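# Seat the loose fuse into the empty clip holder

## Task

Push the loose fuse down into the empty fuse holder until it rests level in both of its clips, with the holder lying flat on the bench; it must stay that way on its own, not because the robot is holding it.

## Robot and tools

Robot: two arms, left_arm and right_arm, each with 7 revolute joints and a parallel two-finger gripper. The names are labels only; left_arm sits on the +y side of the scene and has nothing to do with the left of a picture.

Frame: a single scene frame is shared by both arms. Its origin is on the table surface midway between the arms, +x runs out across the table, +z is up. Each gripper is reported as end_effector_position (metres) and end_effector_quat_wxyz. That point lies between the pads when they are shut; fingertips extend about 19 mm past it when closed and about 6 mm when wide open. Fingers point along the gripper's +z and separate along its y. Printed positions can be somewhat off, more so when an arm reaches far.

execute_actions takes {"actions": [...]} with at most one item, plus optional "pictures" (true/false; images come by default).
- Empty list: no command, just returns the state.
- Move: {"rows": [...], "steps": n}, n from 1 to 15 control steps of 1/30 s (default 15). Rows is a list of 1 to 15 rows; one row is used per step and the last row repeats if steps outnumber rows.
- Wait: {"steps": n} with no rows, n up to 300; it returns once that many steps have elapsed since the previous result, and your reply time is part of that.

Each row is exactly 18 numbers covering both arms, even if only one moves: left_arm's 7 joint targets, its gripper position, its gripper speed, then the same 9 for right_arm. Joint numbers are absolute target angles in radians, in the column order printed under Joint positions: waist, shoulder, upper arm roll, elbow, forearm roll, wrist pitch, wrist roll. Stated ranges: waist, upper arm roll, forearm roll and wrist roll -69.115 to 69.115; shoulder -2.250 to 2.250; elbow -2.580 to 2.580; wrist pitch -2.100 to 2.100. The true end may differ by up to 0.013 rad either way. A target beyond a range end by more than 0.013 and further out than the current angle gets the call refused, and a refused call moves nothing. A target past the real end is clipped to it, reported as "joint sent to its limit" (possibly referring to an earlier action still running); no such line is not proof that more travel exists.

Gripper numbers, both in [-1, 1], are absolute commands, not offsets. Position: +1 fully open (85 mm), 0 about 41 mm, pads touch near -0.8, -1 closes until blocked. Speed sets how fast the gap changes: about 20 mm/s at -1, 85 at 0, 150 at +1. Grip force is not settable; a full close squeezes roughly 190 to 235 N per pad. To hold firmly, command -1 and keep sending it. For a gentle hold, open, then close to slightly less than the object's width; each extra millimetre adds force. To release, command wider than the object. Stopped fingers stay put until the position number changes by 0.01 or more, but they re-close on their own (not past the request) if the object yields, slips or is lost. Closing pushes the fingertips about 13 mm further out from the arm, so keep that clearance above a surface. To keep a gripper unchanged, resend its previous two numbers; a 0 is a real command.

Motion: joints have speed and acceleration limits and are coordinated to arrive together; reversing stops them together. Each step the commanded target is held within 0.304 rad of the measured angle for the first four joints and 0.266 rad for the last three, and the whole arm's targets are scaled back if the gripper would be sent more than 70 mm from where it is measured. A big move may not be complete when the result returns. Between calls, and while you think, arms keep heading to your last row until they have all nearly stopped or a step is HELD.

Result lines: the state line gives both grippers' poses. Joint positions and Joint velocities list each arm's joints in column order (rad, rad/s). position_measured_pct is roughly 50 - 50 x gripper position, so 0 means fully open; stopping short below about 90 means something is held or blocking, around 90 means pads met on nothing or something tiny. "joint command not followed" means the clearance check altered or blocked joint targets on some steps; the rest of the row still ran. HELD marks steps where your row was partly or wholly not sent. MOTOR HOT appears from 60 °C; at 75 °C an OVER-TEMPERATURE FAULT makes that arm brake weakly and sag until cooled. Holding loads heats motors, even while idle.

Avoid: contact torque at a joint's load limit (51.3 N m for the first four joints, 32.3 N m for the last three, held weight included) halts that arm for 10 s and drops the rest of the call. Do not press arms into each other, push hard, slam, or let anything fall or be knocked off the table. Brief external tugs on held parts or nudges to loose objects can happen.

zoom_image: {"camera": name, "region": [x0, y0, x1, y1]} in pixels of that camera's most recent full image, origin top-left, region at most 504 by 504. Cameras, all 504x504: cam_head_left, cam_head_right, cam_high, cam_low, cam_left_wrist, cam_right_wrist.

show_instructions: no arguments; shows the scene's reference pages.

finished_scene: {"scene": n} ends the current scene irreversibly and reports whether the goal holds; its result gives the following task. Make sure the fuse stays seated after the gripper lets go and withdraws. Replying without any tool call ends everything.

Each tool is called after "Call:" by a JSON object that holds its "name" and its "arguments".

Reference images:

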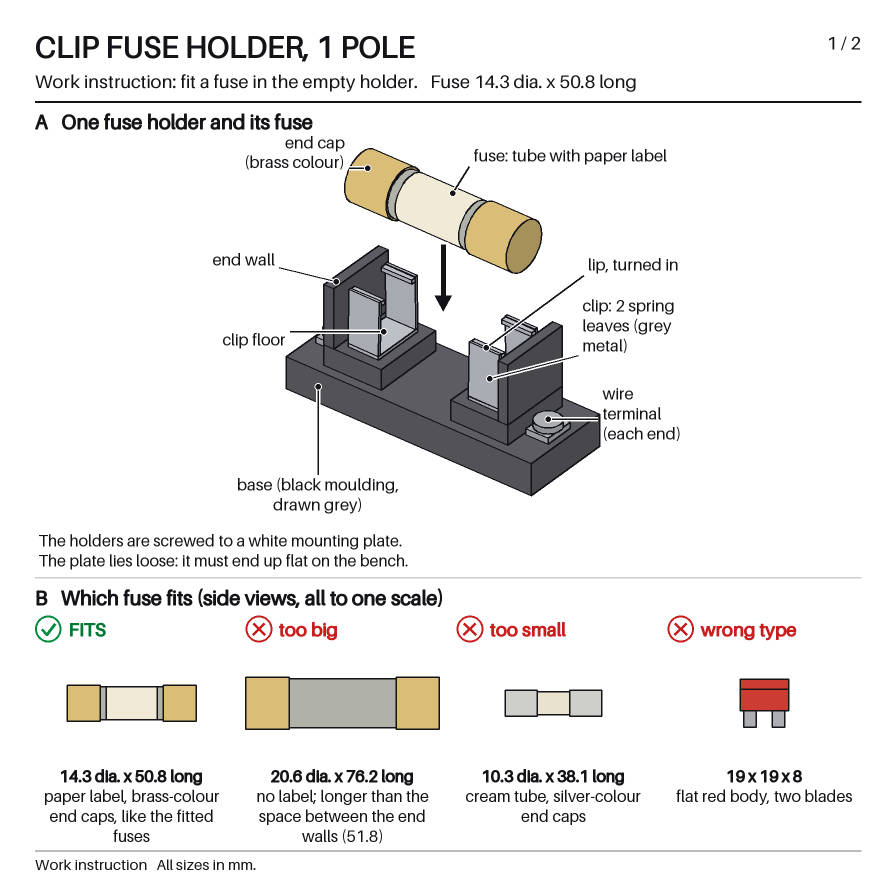

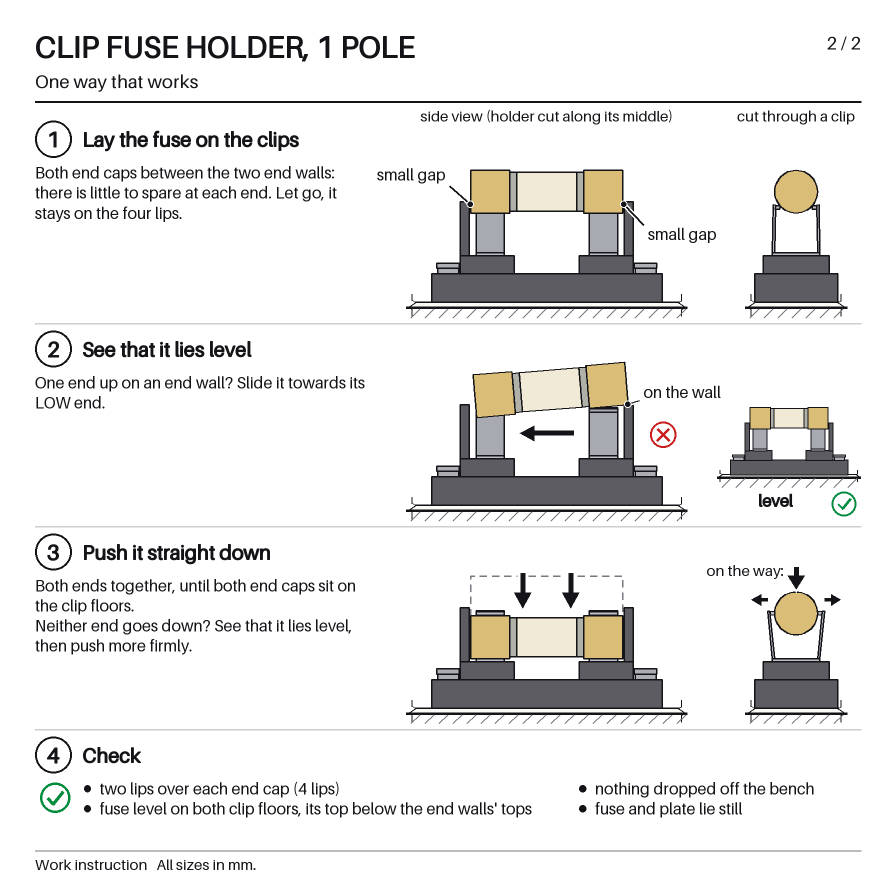

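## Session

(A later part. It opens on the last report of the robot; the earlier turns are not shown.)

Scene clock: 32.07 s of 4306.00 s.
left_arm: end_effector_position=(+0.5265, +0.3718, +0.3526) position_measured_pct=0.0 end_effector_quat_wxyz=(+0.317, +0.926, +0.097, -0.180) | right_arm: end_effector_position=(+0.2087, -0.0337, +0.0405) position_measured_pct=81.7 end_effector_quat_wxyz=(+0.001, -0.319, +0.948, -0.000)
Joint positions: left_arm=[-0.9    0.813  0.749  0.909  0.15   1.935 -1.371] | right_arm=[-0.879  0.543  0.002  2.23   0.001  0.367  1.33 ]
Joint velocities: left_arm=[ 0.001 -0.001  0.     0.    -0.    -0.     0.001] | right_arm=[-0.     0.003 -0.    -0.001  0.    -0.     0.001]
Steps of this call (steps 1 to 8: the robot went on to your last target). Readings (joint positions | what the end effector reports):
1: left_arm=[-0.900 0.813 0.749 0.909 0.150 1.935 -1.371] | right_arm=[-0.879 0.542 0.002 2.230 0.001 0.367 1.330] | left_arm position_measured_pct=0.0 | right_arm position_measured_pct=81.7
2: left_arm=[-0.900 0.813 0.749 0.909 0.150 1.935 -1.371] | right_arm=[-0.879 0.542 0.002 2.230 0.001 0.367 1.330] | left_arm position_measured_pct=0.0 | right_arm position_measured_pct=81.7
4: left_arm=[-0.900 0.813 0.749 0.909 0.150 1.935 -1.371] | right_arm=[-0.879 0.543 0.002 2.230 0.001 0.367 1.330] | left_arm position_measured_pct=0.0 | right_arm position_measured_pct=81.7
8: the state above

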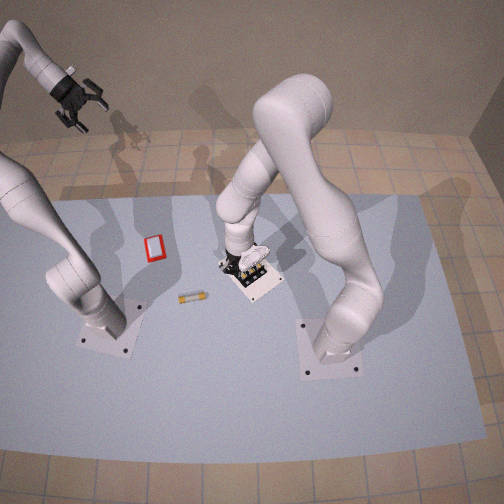

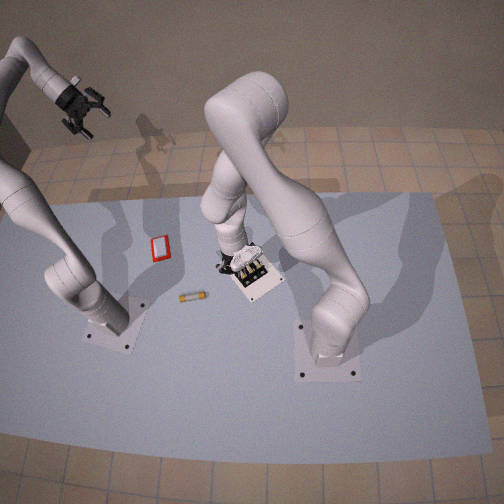

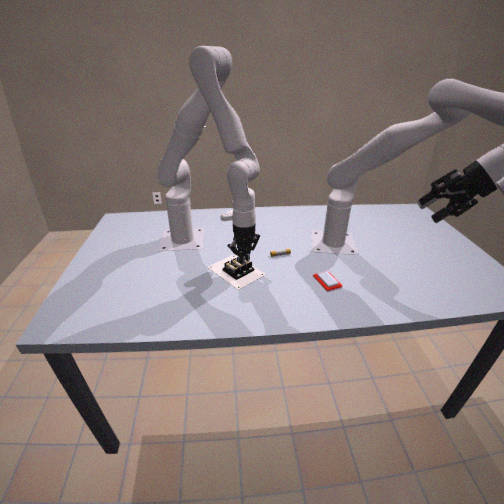

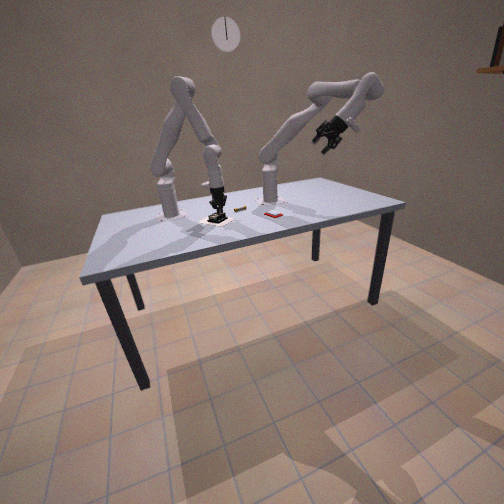

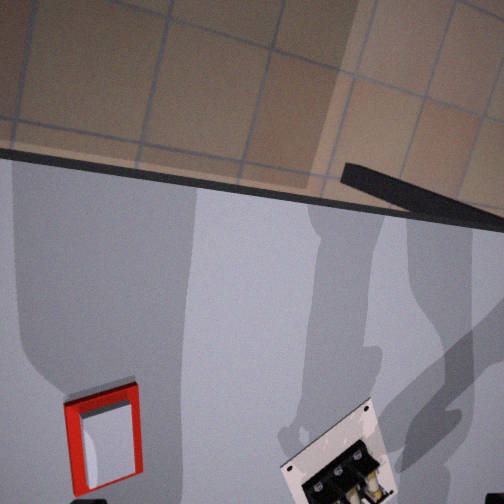

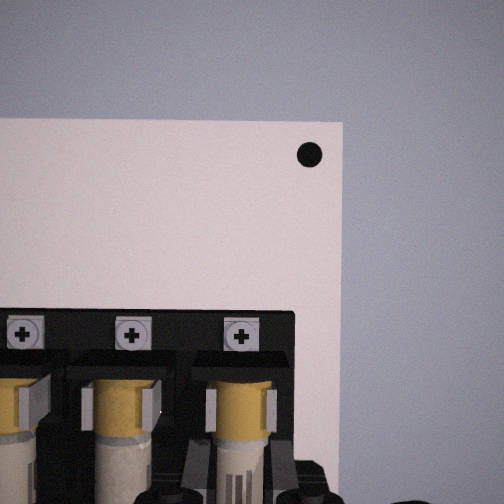

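Call:
{"name": "execute_actions", "arguments": {"actions": [{"rows": [[-0.9,0.813,0.749,0.909,0.15,1.935,-1.371,1,0,-0.8791,0.5462,0.002,2.2303,0.001,0.3651,1.3299,-1,0],[-0.9,0.813,0.749,0.909,0.15,1.935,-1.371,1,0,-0.8791,0.5475,0.002,2.2306,0.001,0.3635,1.3299,-1,0],[-0.9,0.813,0.749,0.909,0.15,1.935,-1.371,1,0,-0.8791,0.5488,0.002,2.2309,0.001,0.3619,1.3299,-1,0],[-0.9,0.813,0.749,0.909,0.15,1.935,-1.371,1,0,-0.8791,0.5501,0.002,2.2312,0.001,0.3603,1.3299,-1,0],[-0.9,0.813,0.749,0.909,0.15,1.935,-1.371,1,0,-0.8791,0.5514,0.002,2.2315,0.001,0.3587,1.3299,-1,0]], "steps": 15}]}}

Call:
{"name": "zoom_image", "arguments": {"camera": "cam_right_wrist", "region": [60, 330, 300, 504]}}

Scene clock: 33.37 s of 4306.00 s.
left_arm: end_effector_position=(+0.5265, +0.3718, +0.3526) position_measured_pct=0.0 end_effector_quat_wxyz=(+0.317, +0.926, +0.097, -0.180) | right_arm: end_effector_position=(+0.2087, -0.0337, +0.0391) position_measured_pct=81.7 end_effector_quat_wxyz=(+0.002, -0.319, +0.948, +0.000)
Joint positions: left_arm=[-0.9    0.813  0.749  0.909  0.15   1.935 -1.371] | right_arm=[-0.879  0.547  0.002  2.231  0.001  0.36   1.33 ]
Joint velocities: left_arm=[-0.001 -0.    -0.001 -0.     0.001 -0.001  0.   ] | right_arm=[ 0.001  0.     0.    -0.     0.     0.001 -0.001]
Steps of this call (steps 1 to 15: the robot went on to your last target; steps 16 to 24: nothing new was sent; steps 25 to 39: all 15 steps of this action). Readings (joint positions | what the end effector reports):
25: left_arm=[-0.900 0.813 0.749 0.909 0.150 1.935 -1.371] | right_arm=[-0.879 0.544 0.002 2.230 0.001 0.366 1.330] | left_arm position_measured_pct=0.0 | right_arm position_measured_pct=81.7
26: left_arm=[-0.900 0.813 0.749 0.909 0.150 1.935 -1.371] | right_arm=[-0.879 0.545 0.002 2.230 0.001 0.365 1.330] | left_arm position_measured_pct=0.0 | right_arm position_measured_pct=81.7
28: left_arm=[-0.900 0.813 0.749 0.909 0.150 1.935 -1.371] | right_arm=[-0.879 0.547 0.002 2.230 0.001 0.362 1.330] | left_arm position_measured_pct=0.0 | right_arm position_measured_pct=81.7
32: left_arm=[-0.900 0.813 0.749 0.909 0.150 1.935 -1.371] | right_arm=[-0.879 0.547 0.002 2.231 0.001 0.360 1.330] | left_arm position_measured_pct=0.0 | right_arm position_measured_pct=81.7
39: the state above

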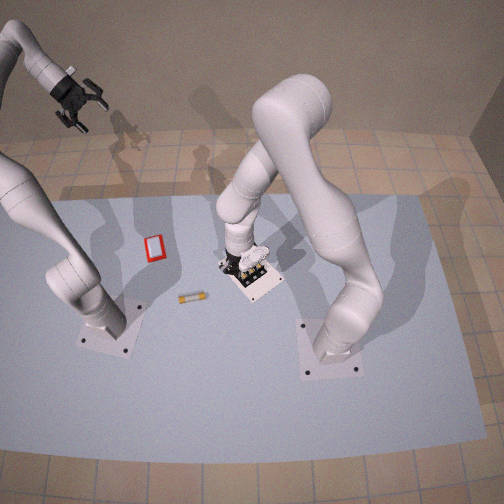

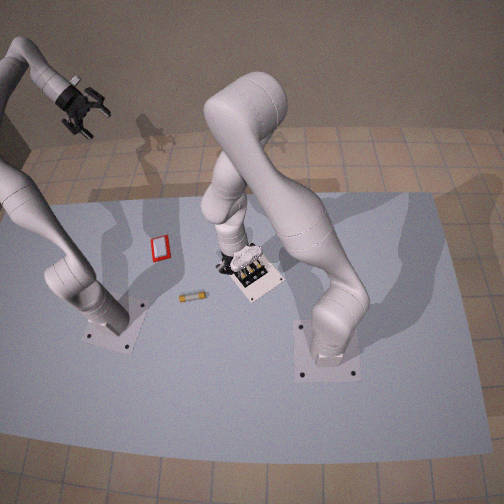

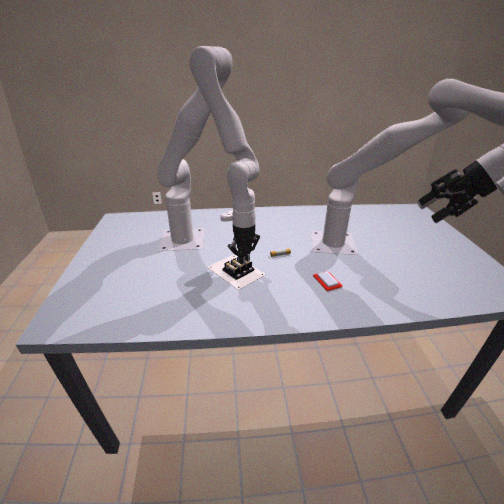

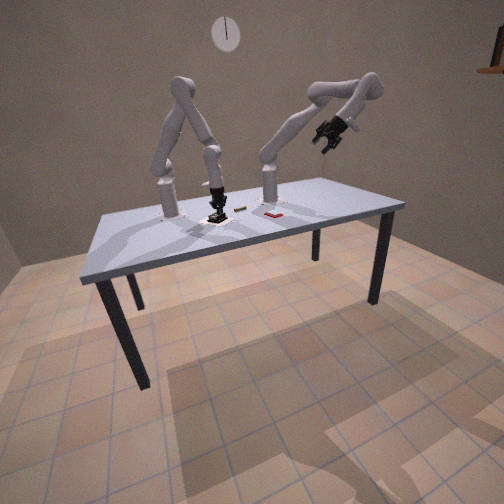

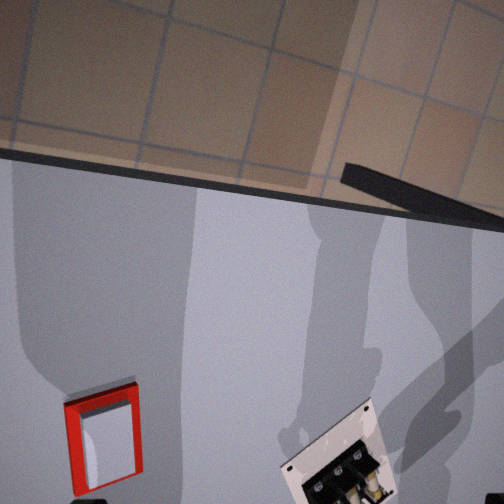

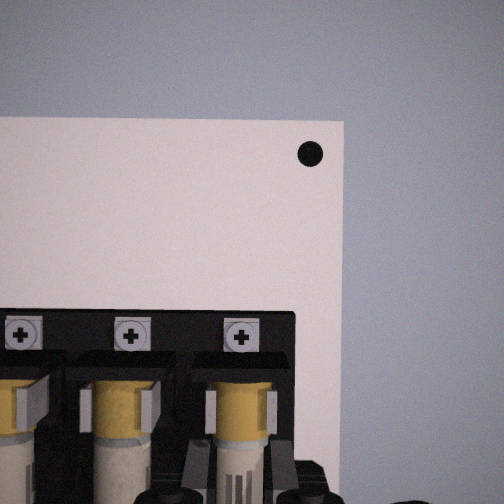

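Region (60, 330, 300, 504) of cam_right_wrist's 504x504 image, scaled by 2.100; it fills the top 365 rows of this view, and the rest is white.

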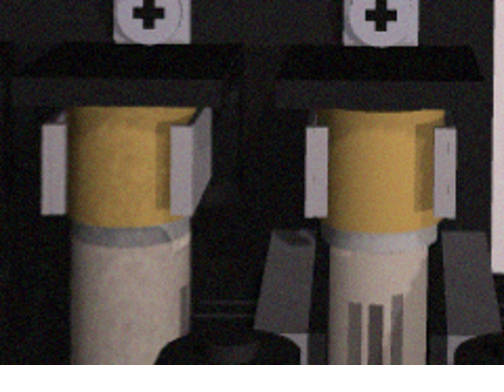

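Bottomed out. Release slightly and rise.

Call:
{"name": "execute_actions", "arguments": {"actions": [{"rows": [[-0.9,0.813,0.749,0.909,0.15,1.935,-1.371,1,0,-0.8791,0.5468,0.002,2.2305,0.001,0.3643,1.3299,-0.4,0],[-0.9,0.813,0.749,0.909,0.15,1.935,-1.371,1,0,-0.8791,0.5468,0.002,2.2305,0.001,0.3643,1.3299,-0.4,0],[-0.9,0.813,0.749,0.909,0.15,1.935,-1.371,1,0,-0.8791,0.5468,0.002,2.2305,0.001,0.3643,1.3299,-0.4,0],[-0.9,0.813,0.749,0.909,0.15,1.935,-1.371,1,0,-0.8791,0.5468,0.002,2.2305,0.001,0.3643,1.3299,-0.4,0],[-0.9,0.813,0.749,0.909,0.15,1.935,-1.371,1,0,-0.8791,0.5468,0.002,2.2305,0.001,0.3643,1.3299,-0.4,0],[-0.9,0.813,0.749,0.909,0.15,1.935,-1.371,1,0,-0.8791,0.5468,0.002,2.2305,0.001,0.3643,1.3299,-0.4,0],[-0.9,0.813,0.749,0.909,0.15,1.935,-1.371,1,0,-0.8791,0.5468,0.002,2.2305,0.001,0.3643,1.3299,-0.4,0],[-0.9,0.813,0.749,0.909,0.15,1.935,-1.371,1,0,-0.8791,0.5468,0.002,2.2305,0.001,0.3643,1.3299,-0.4,0],[-0.9,0.813,0.749,0.909,0.15,1.935,-1.371,1,0,-0.8791,0.5468,0.002,2.2305,0.001,0.3643,1.3299,-0.4,0],[-0.9,0.813,0.749,0.909,0.15,1.935,-1.371,1,0,-0.8791,0.4952,0.002,2.2171,0.001,0.4293,1.3299,-0.4,0]], "steps": 15}], "pictures": false}}

Call:
{"name": "execute_actions", "arguments": {"actions": [{"rows": [[-0.9,0.813,0.749,0.909,0.15,1.935,-1.371,1,0,-0.8791,0.40,0.002,2.09,0.001,0.6516,1.3299,0.3,0]], "steps": 15}], "pictures": false}}

Call:
{"name": "execute_actions", "arguments": {"actions": [{"steps": 6}]}}

Scene clock: 36.97 s of 4306.00 s.
left_arm: end_effector_position=(+0.5265, +0.3718, +0.3526) position_measured_pct=0.0 end_effector_quat_wxyz=(+0.317, +0.926, +0.097, -0.180) | right_arm: end_effector_position=(+0.2084, -0.0340, +0.0568) position_measured_pct=69.8 end_effector_quat_wxyz=(+0.000, -0.318, +0.948, -0.001)
Joint positions: left_arm=[-0.9    0.813  0.749  0.909  0.15   1.935 -1.371] | right_arm=[-0.879  0.499  0.002  2.217  0.001  0.425  1.33 ]
Joint velocities: left_arm=[ 0.001 -0.001 -0.001 -0.     0.001 -0.002 -0.001] | right_arm=[ 0.    -0.028  0.001 -0.028  0.     0.145 -0.002]
Steps of this call (steps 1 to 15: the robot went on to your last target; steps 16 to 90: nothing new was sent; then 0.10 s passed at rest; steps 91 to 105: all 15 steps of this action). Readings (joint positions | what the end effector reports):
91: left_arm=[-0.900 0.813 0.749 0.909 0.150 1.935 -1.371] | right_arm=[-0.879 0.546 0.002 2.231 0.001 0.361 1.330] | left_arm position_measured_pct=0.0 | right_arm position_measured_pct=81.7
92: left_arm=[-0.900 0.813 0.749 0.909 0.150 1.935 -1.371] | right_arm=[-0.879 0.545 0.002 2.231 0.001 0.363 1.330] | left_arm position_measured_pct=0.0 | right_arm position_measured_pct=81.7
94: left_arm=[-0.900 0.813 0.749 0.909 0.150 1.935 -1.371] | right_arm=[-0.879 0.546 0.002 2.231 0.001 0.364 1.330] | left_arm position_measured_pct=0.0 | right_arm position_measured_pct=77.0
98: left_arm=[-0.900 0.813 0.749 0.909 0.150 1.935 -1.371] | right_arm=[-0.879 0.546 0.001 2.230 0.001 0.364 1.330] | left_arm position_measured_pct=0.0 | right_arm position_measured_pct=70.6
105: the state above

Scene clock: 37.47 s of 4306.00 s.
left_arm: end_effector_position=(+0.5265, +0.3718, +0.3526) position_measured_pct=0.0 end_effector_quat_wxyz=(+0.317, +0.926, +0.097, -0.180) | right_arm: end_effector_position=(+0.2231, -0.0160, +0.1106) position_measured_pct=36.1 end_effector_quat_wxyz=(-0.000, -0.318, +0.948, -0.001)
Joint positions: left_arm=[-0.9    0.813  0.749  0.909  0.15   1.935 -1.371] | right_arm=[-0.879  0.401  0.002  2.09   0.001  0.652  1.33 ]
Joint velocities: left_arm=[-0.001 -0.003  0.001 -0.     0.002 -0.001 -0.001] | right_arm=[-0.001 -0.013 -0.    -0.001  0.     0.002 -0.001]
Steps of this call (steps 1 to 15: all 15 steps of this action). Readings (joint positions | what the end effector reports):
1: left_arm=[-0.900 0.813 0.749 0.909 0.150 1.935 -1.371] | right_arm=[-0.879 0.497 0.002 2.216 0.001 0.430 1.330] | left_arm position_measured_pct=0.0 | right_arm position_measured_pct=69.8
2: left_arm=[-0.900 0.813 0.749 0.909 0.150 1.935 -1.371] | right_arm=[-0.879 0.492 0.002 2.211 0.001 0.440 1.330] | left_arm position_measured_pct=0.0 | right_arm position_measured_pct=69.4
4: left_arm=[-0.900 0.813 0.749 0.909 0.150 1.935 -1.371] | right_arm=[-0.879 0.468 0.002 2.185 0.001 0.487 1.330] | left_arm position_measured_pct=0.0 | right_arm position_measured_pct=65.1
8: left_arm=[-0.900 0.813 0.749 0.909 0.150 1.935 -1.371] | right_arm=[-0.879 0.412 0.002 2.105 0.001 0.624 1.330] | left_arm position_measured_pct=0.0 | right_arm position_measured_pct=54.0
15: the state above

Scene clock: 37.67 s of 4306.00 s.
left_arm: end_effector_position=(+0.5265, +0.3718, +0.3526) position_measured_pct=0.0 end_effector_quat_wxyz=(+0.317, +0.926, +0.097, -0.180) | right_arm: end_effector_position=(+0.2232, -0.0158, +0.1110) position_measured_pct=34.9 end_effector_quat_wxyz=(+0.000, -0.318, +0.948, -0.001)
Joint positions: left_arm=[-0.9    0.813  0.749  0.909  0.15   1.935 -1.371] | right_arm=[-0.879  0.4    0.002  2.09   0.001  0.652  1.33 ]
Joint velocities: left_arm=[ 0.    -0.     0.002 -0.     0.001  0.001 -0.   ] | right_arm=[ 0.001 -0.002 -0.    -0.    -0.    -0.     0.001]
Steps of this call (steps 1 to 6: the robot went on to your last target). Readings (joint positions | what the end effector reports):
1: left_arm=[-0.900 0.813 0.749 0.909 0.150 1.935 -1.371] | right_arm=[-0.879 0.401 0.002 2.090 0.001 0.652 1.330] | left_arm position_measured_pct=0.0 | right_arm position_measured_pct=35.3
2: left_arm=[-0.900 0.813 0.749 0.909 0.150 1.935 -1.371] | right_arm=[-0.879 0.401 0.002 2.090 0.001 0.652 1.330] | left_arm position_measured_pct=0.0 | right_arm position_measured_pct=35.3
4: left_arm=[-0.900 0.813 0.749 0.909 0.150 1.935 -1.371] | right_arm=[-0.879 0.400 0.002 2.090 0.001 0.652 1.330] | left_arm position_measured_pct=0.0 | right_arm position_measured_pct=34.9
6: the state above

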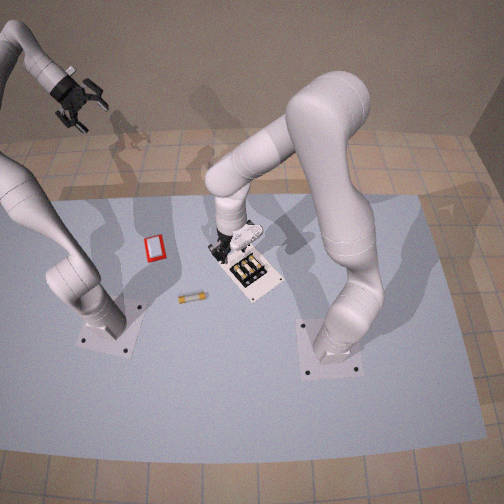

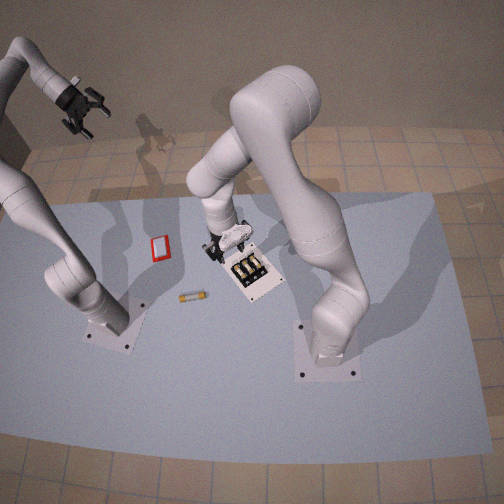

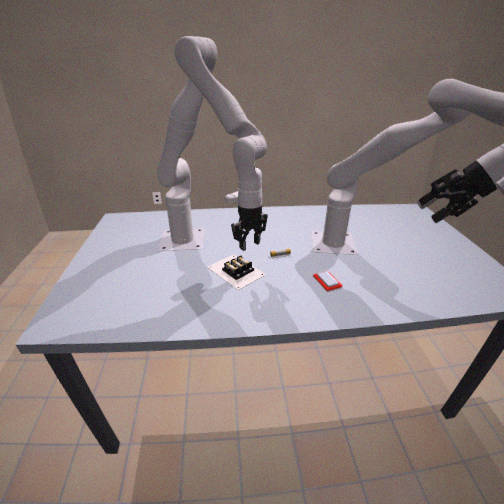

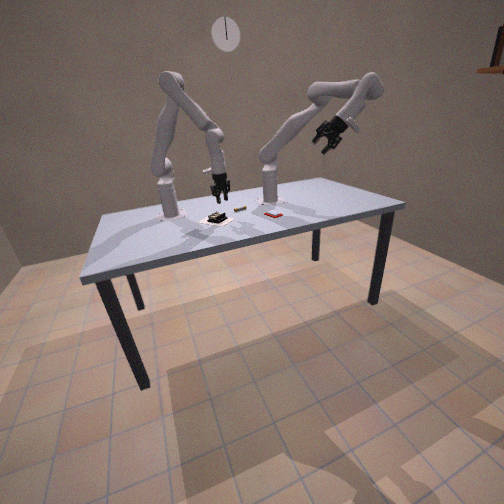

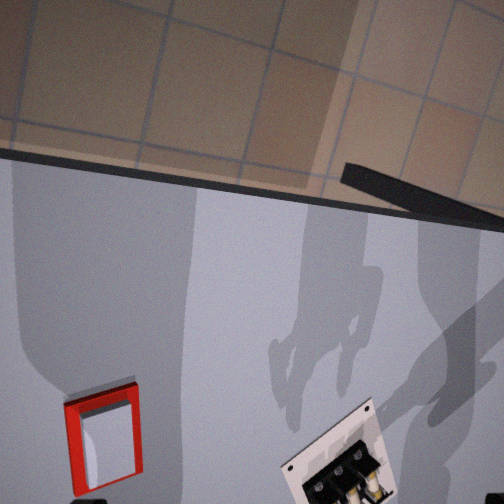

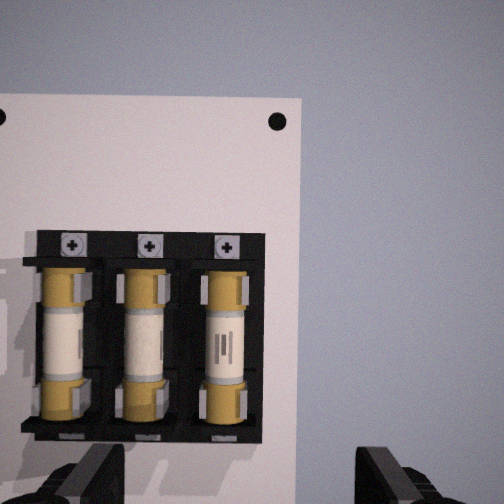

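Call:
{"name": "finished_scene", "arguments": {"scene": 1}}

The scene is finished: the task was done.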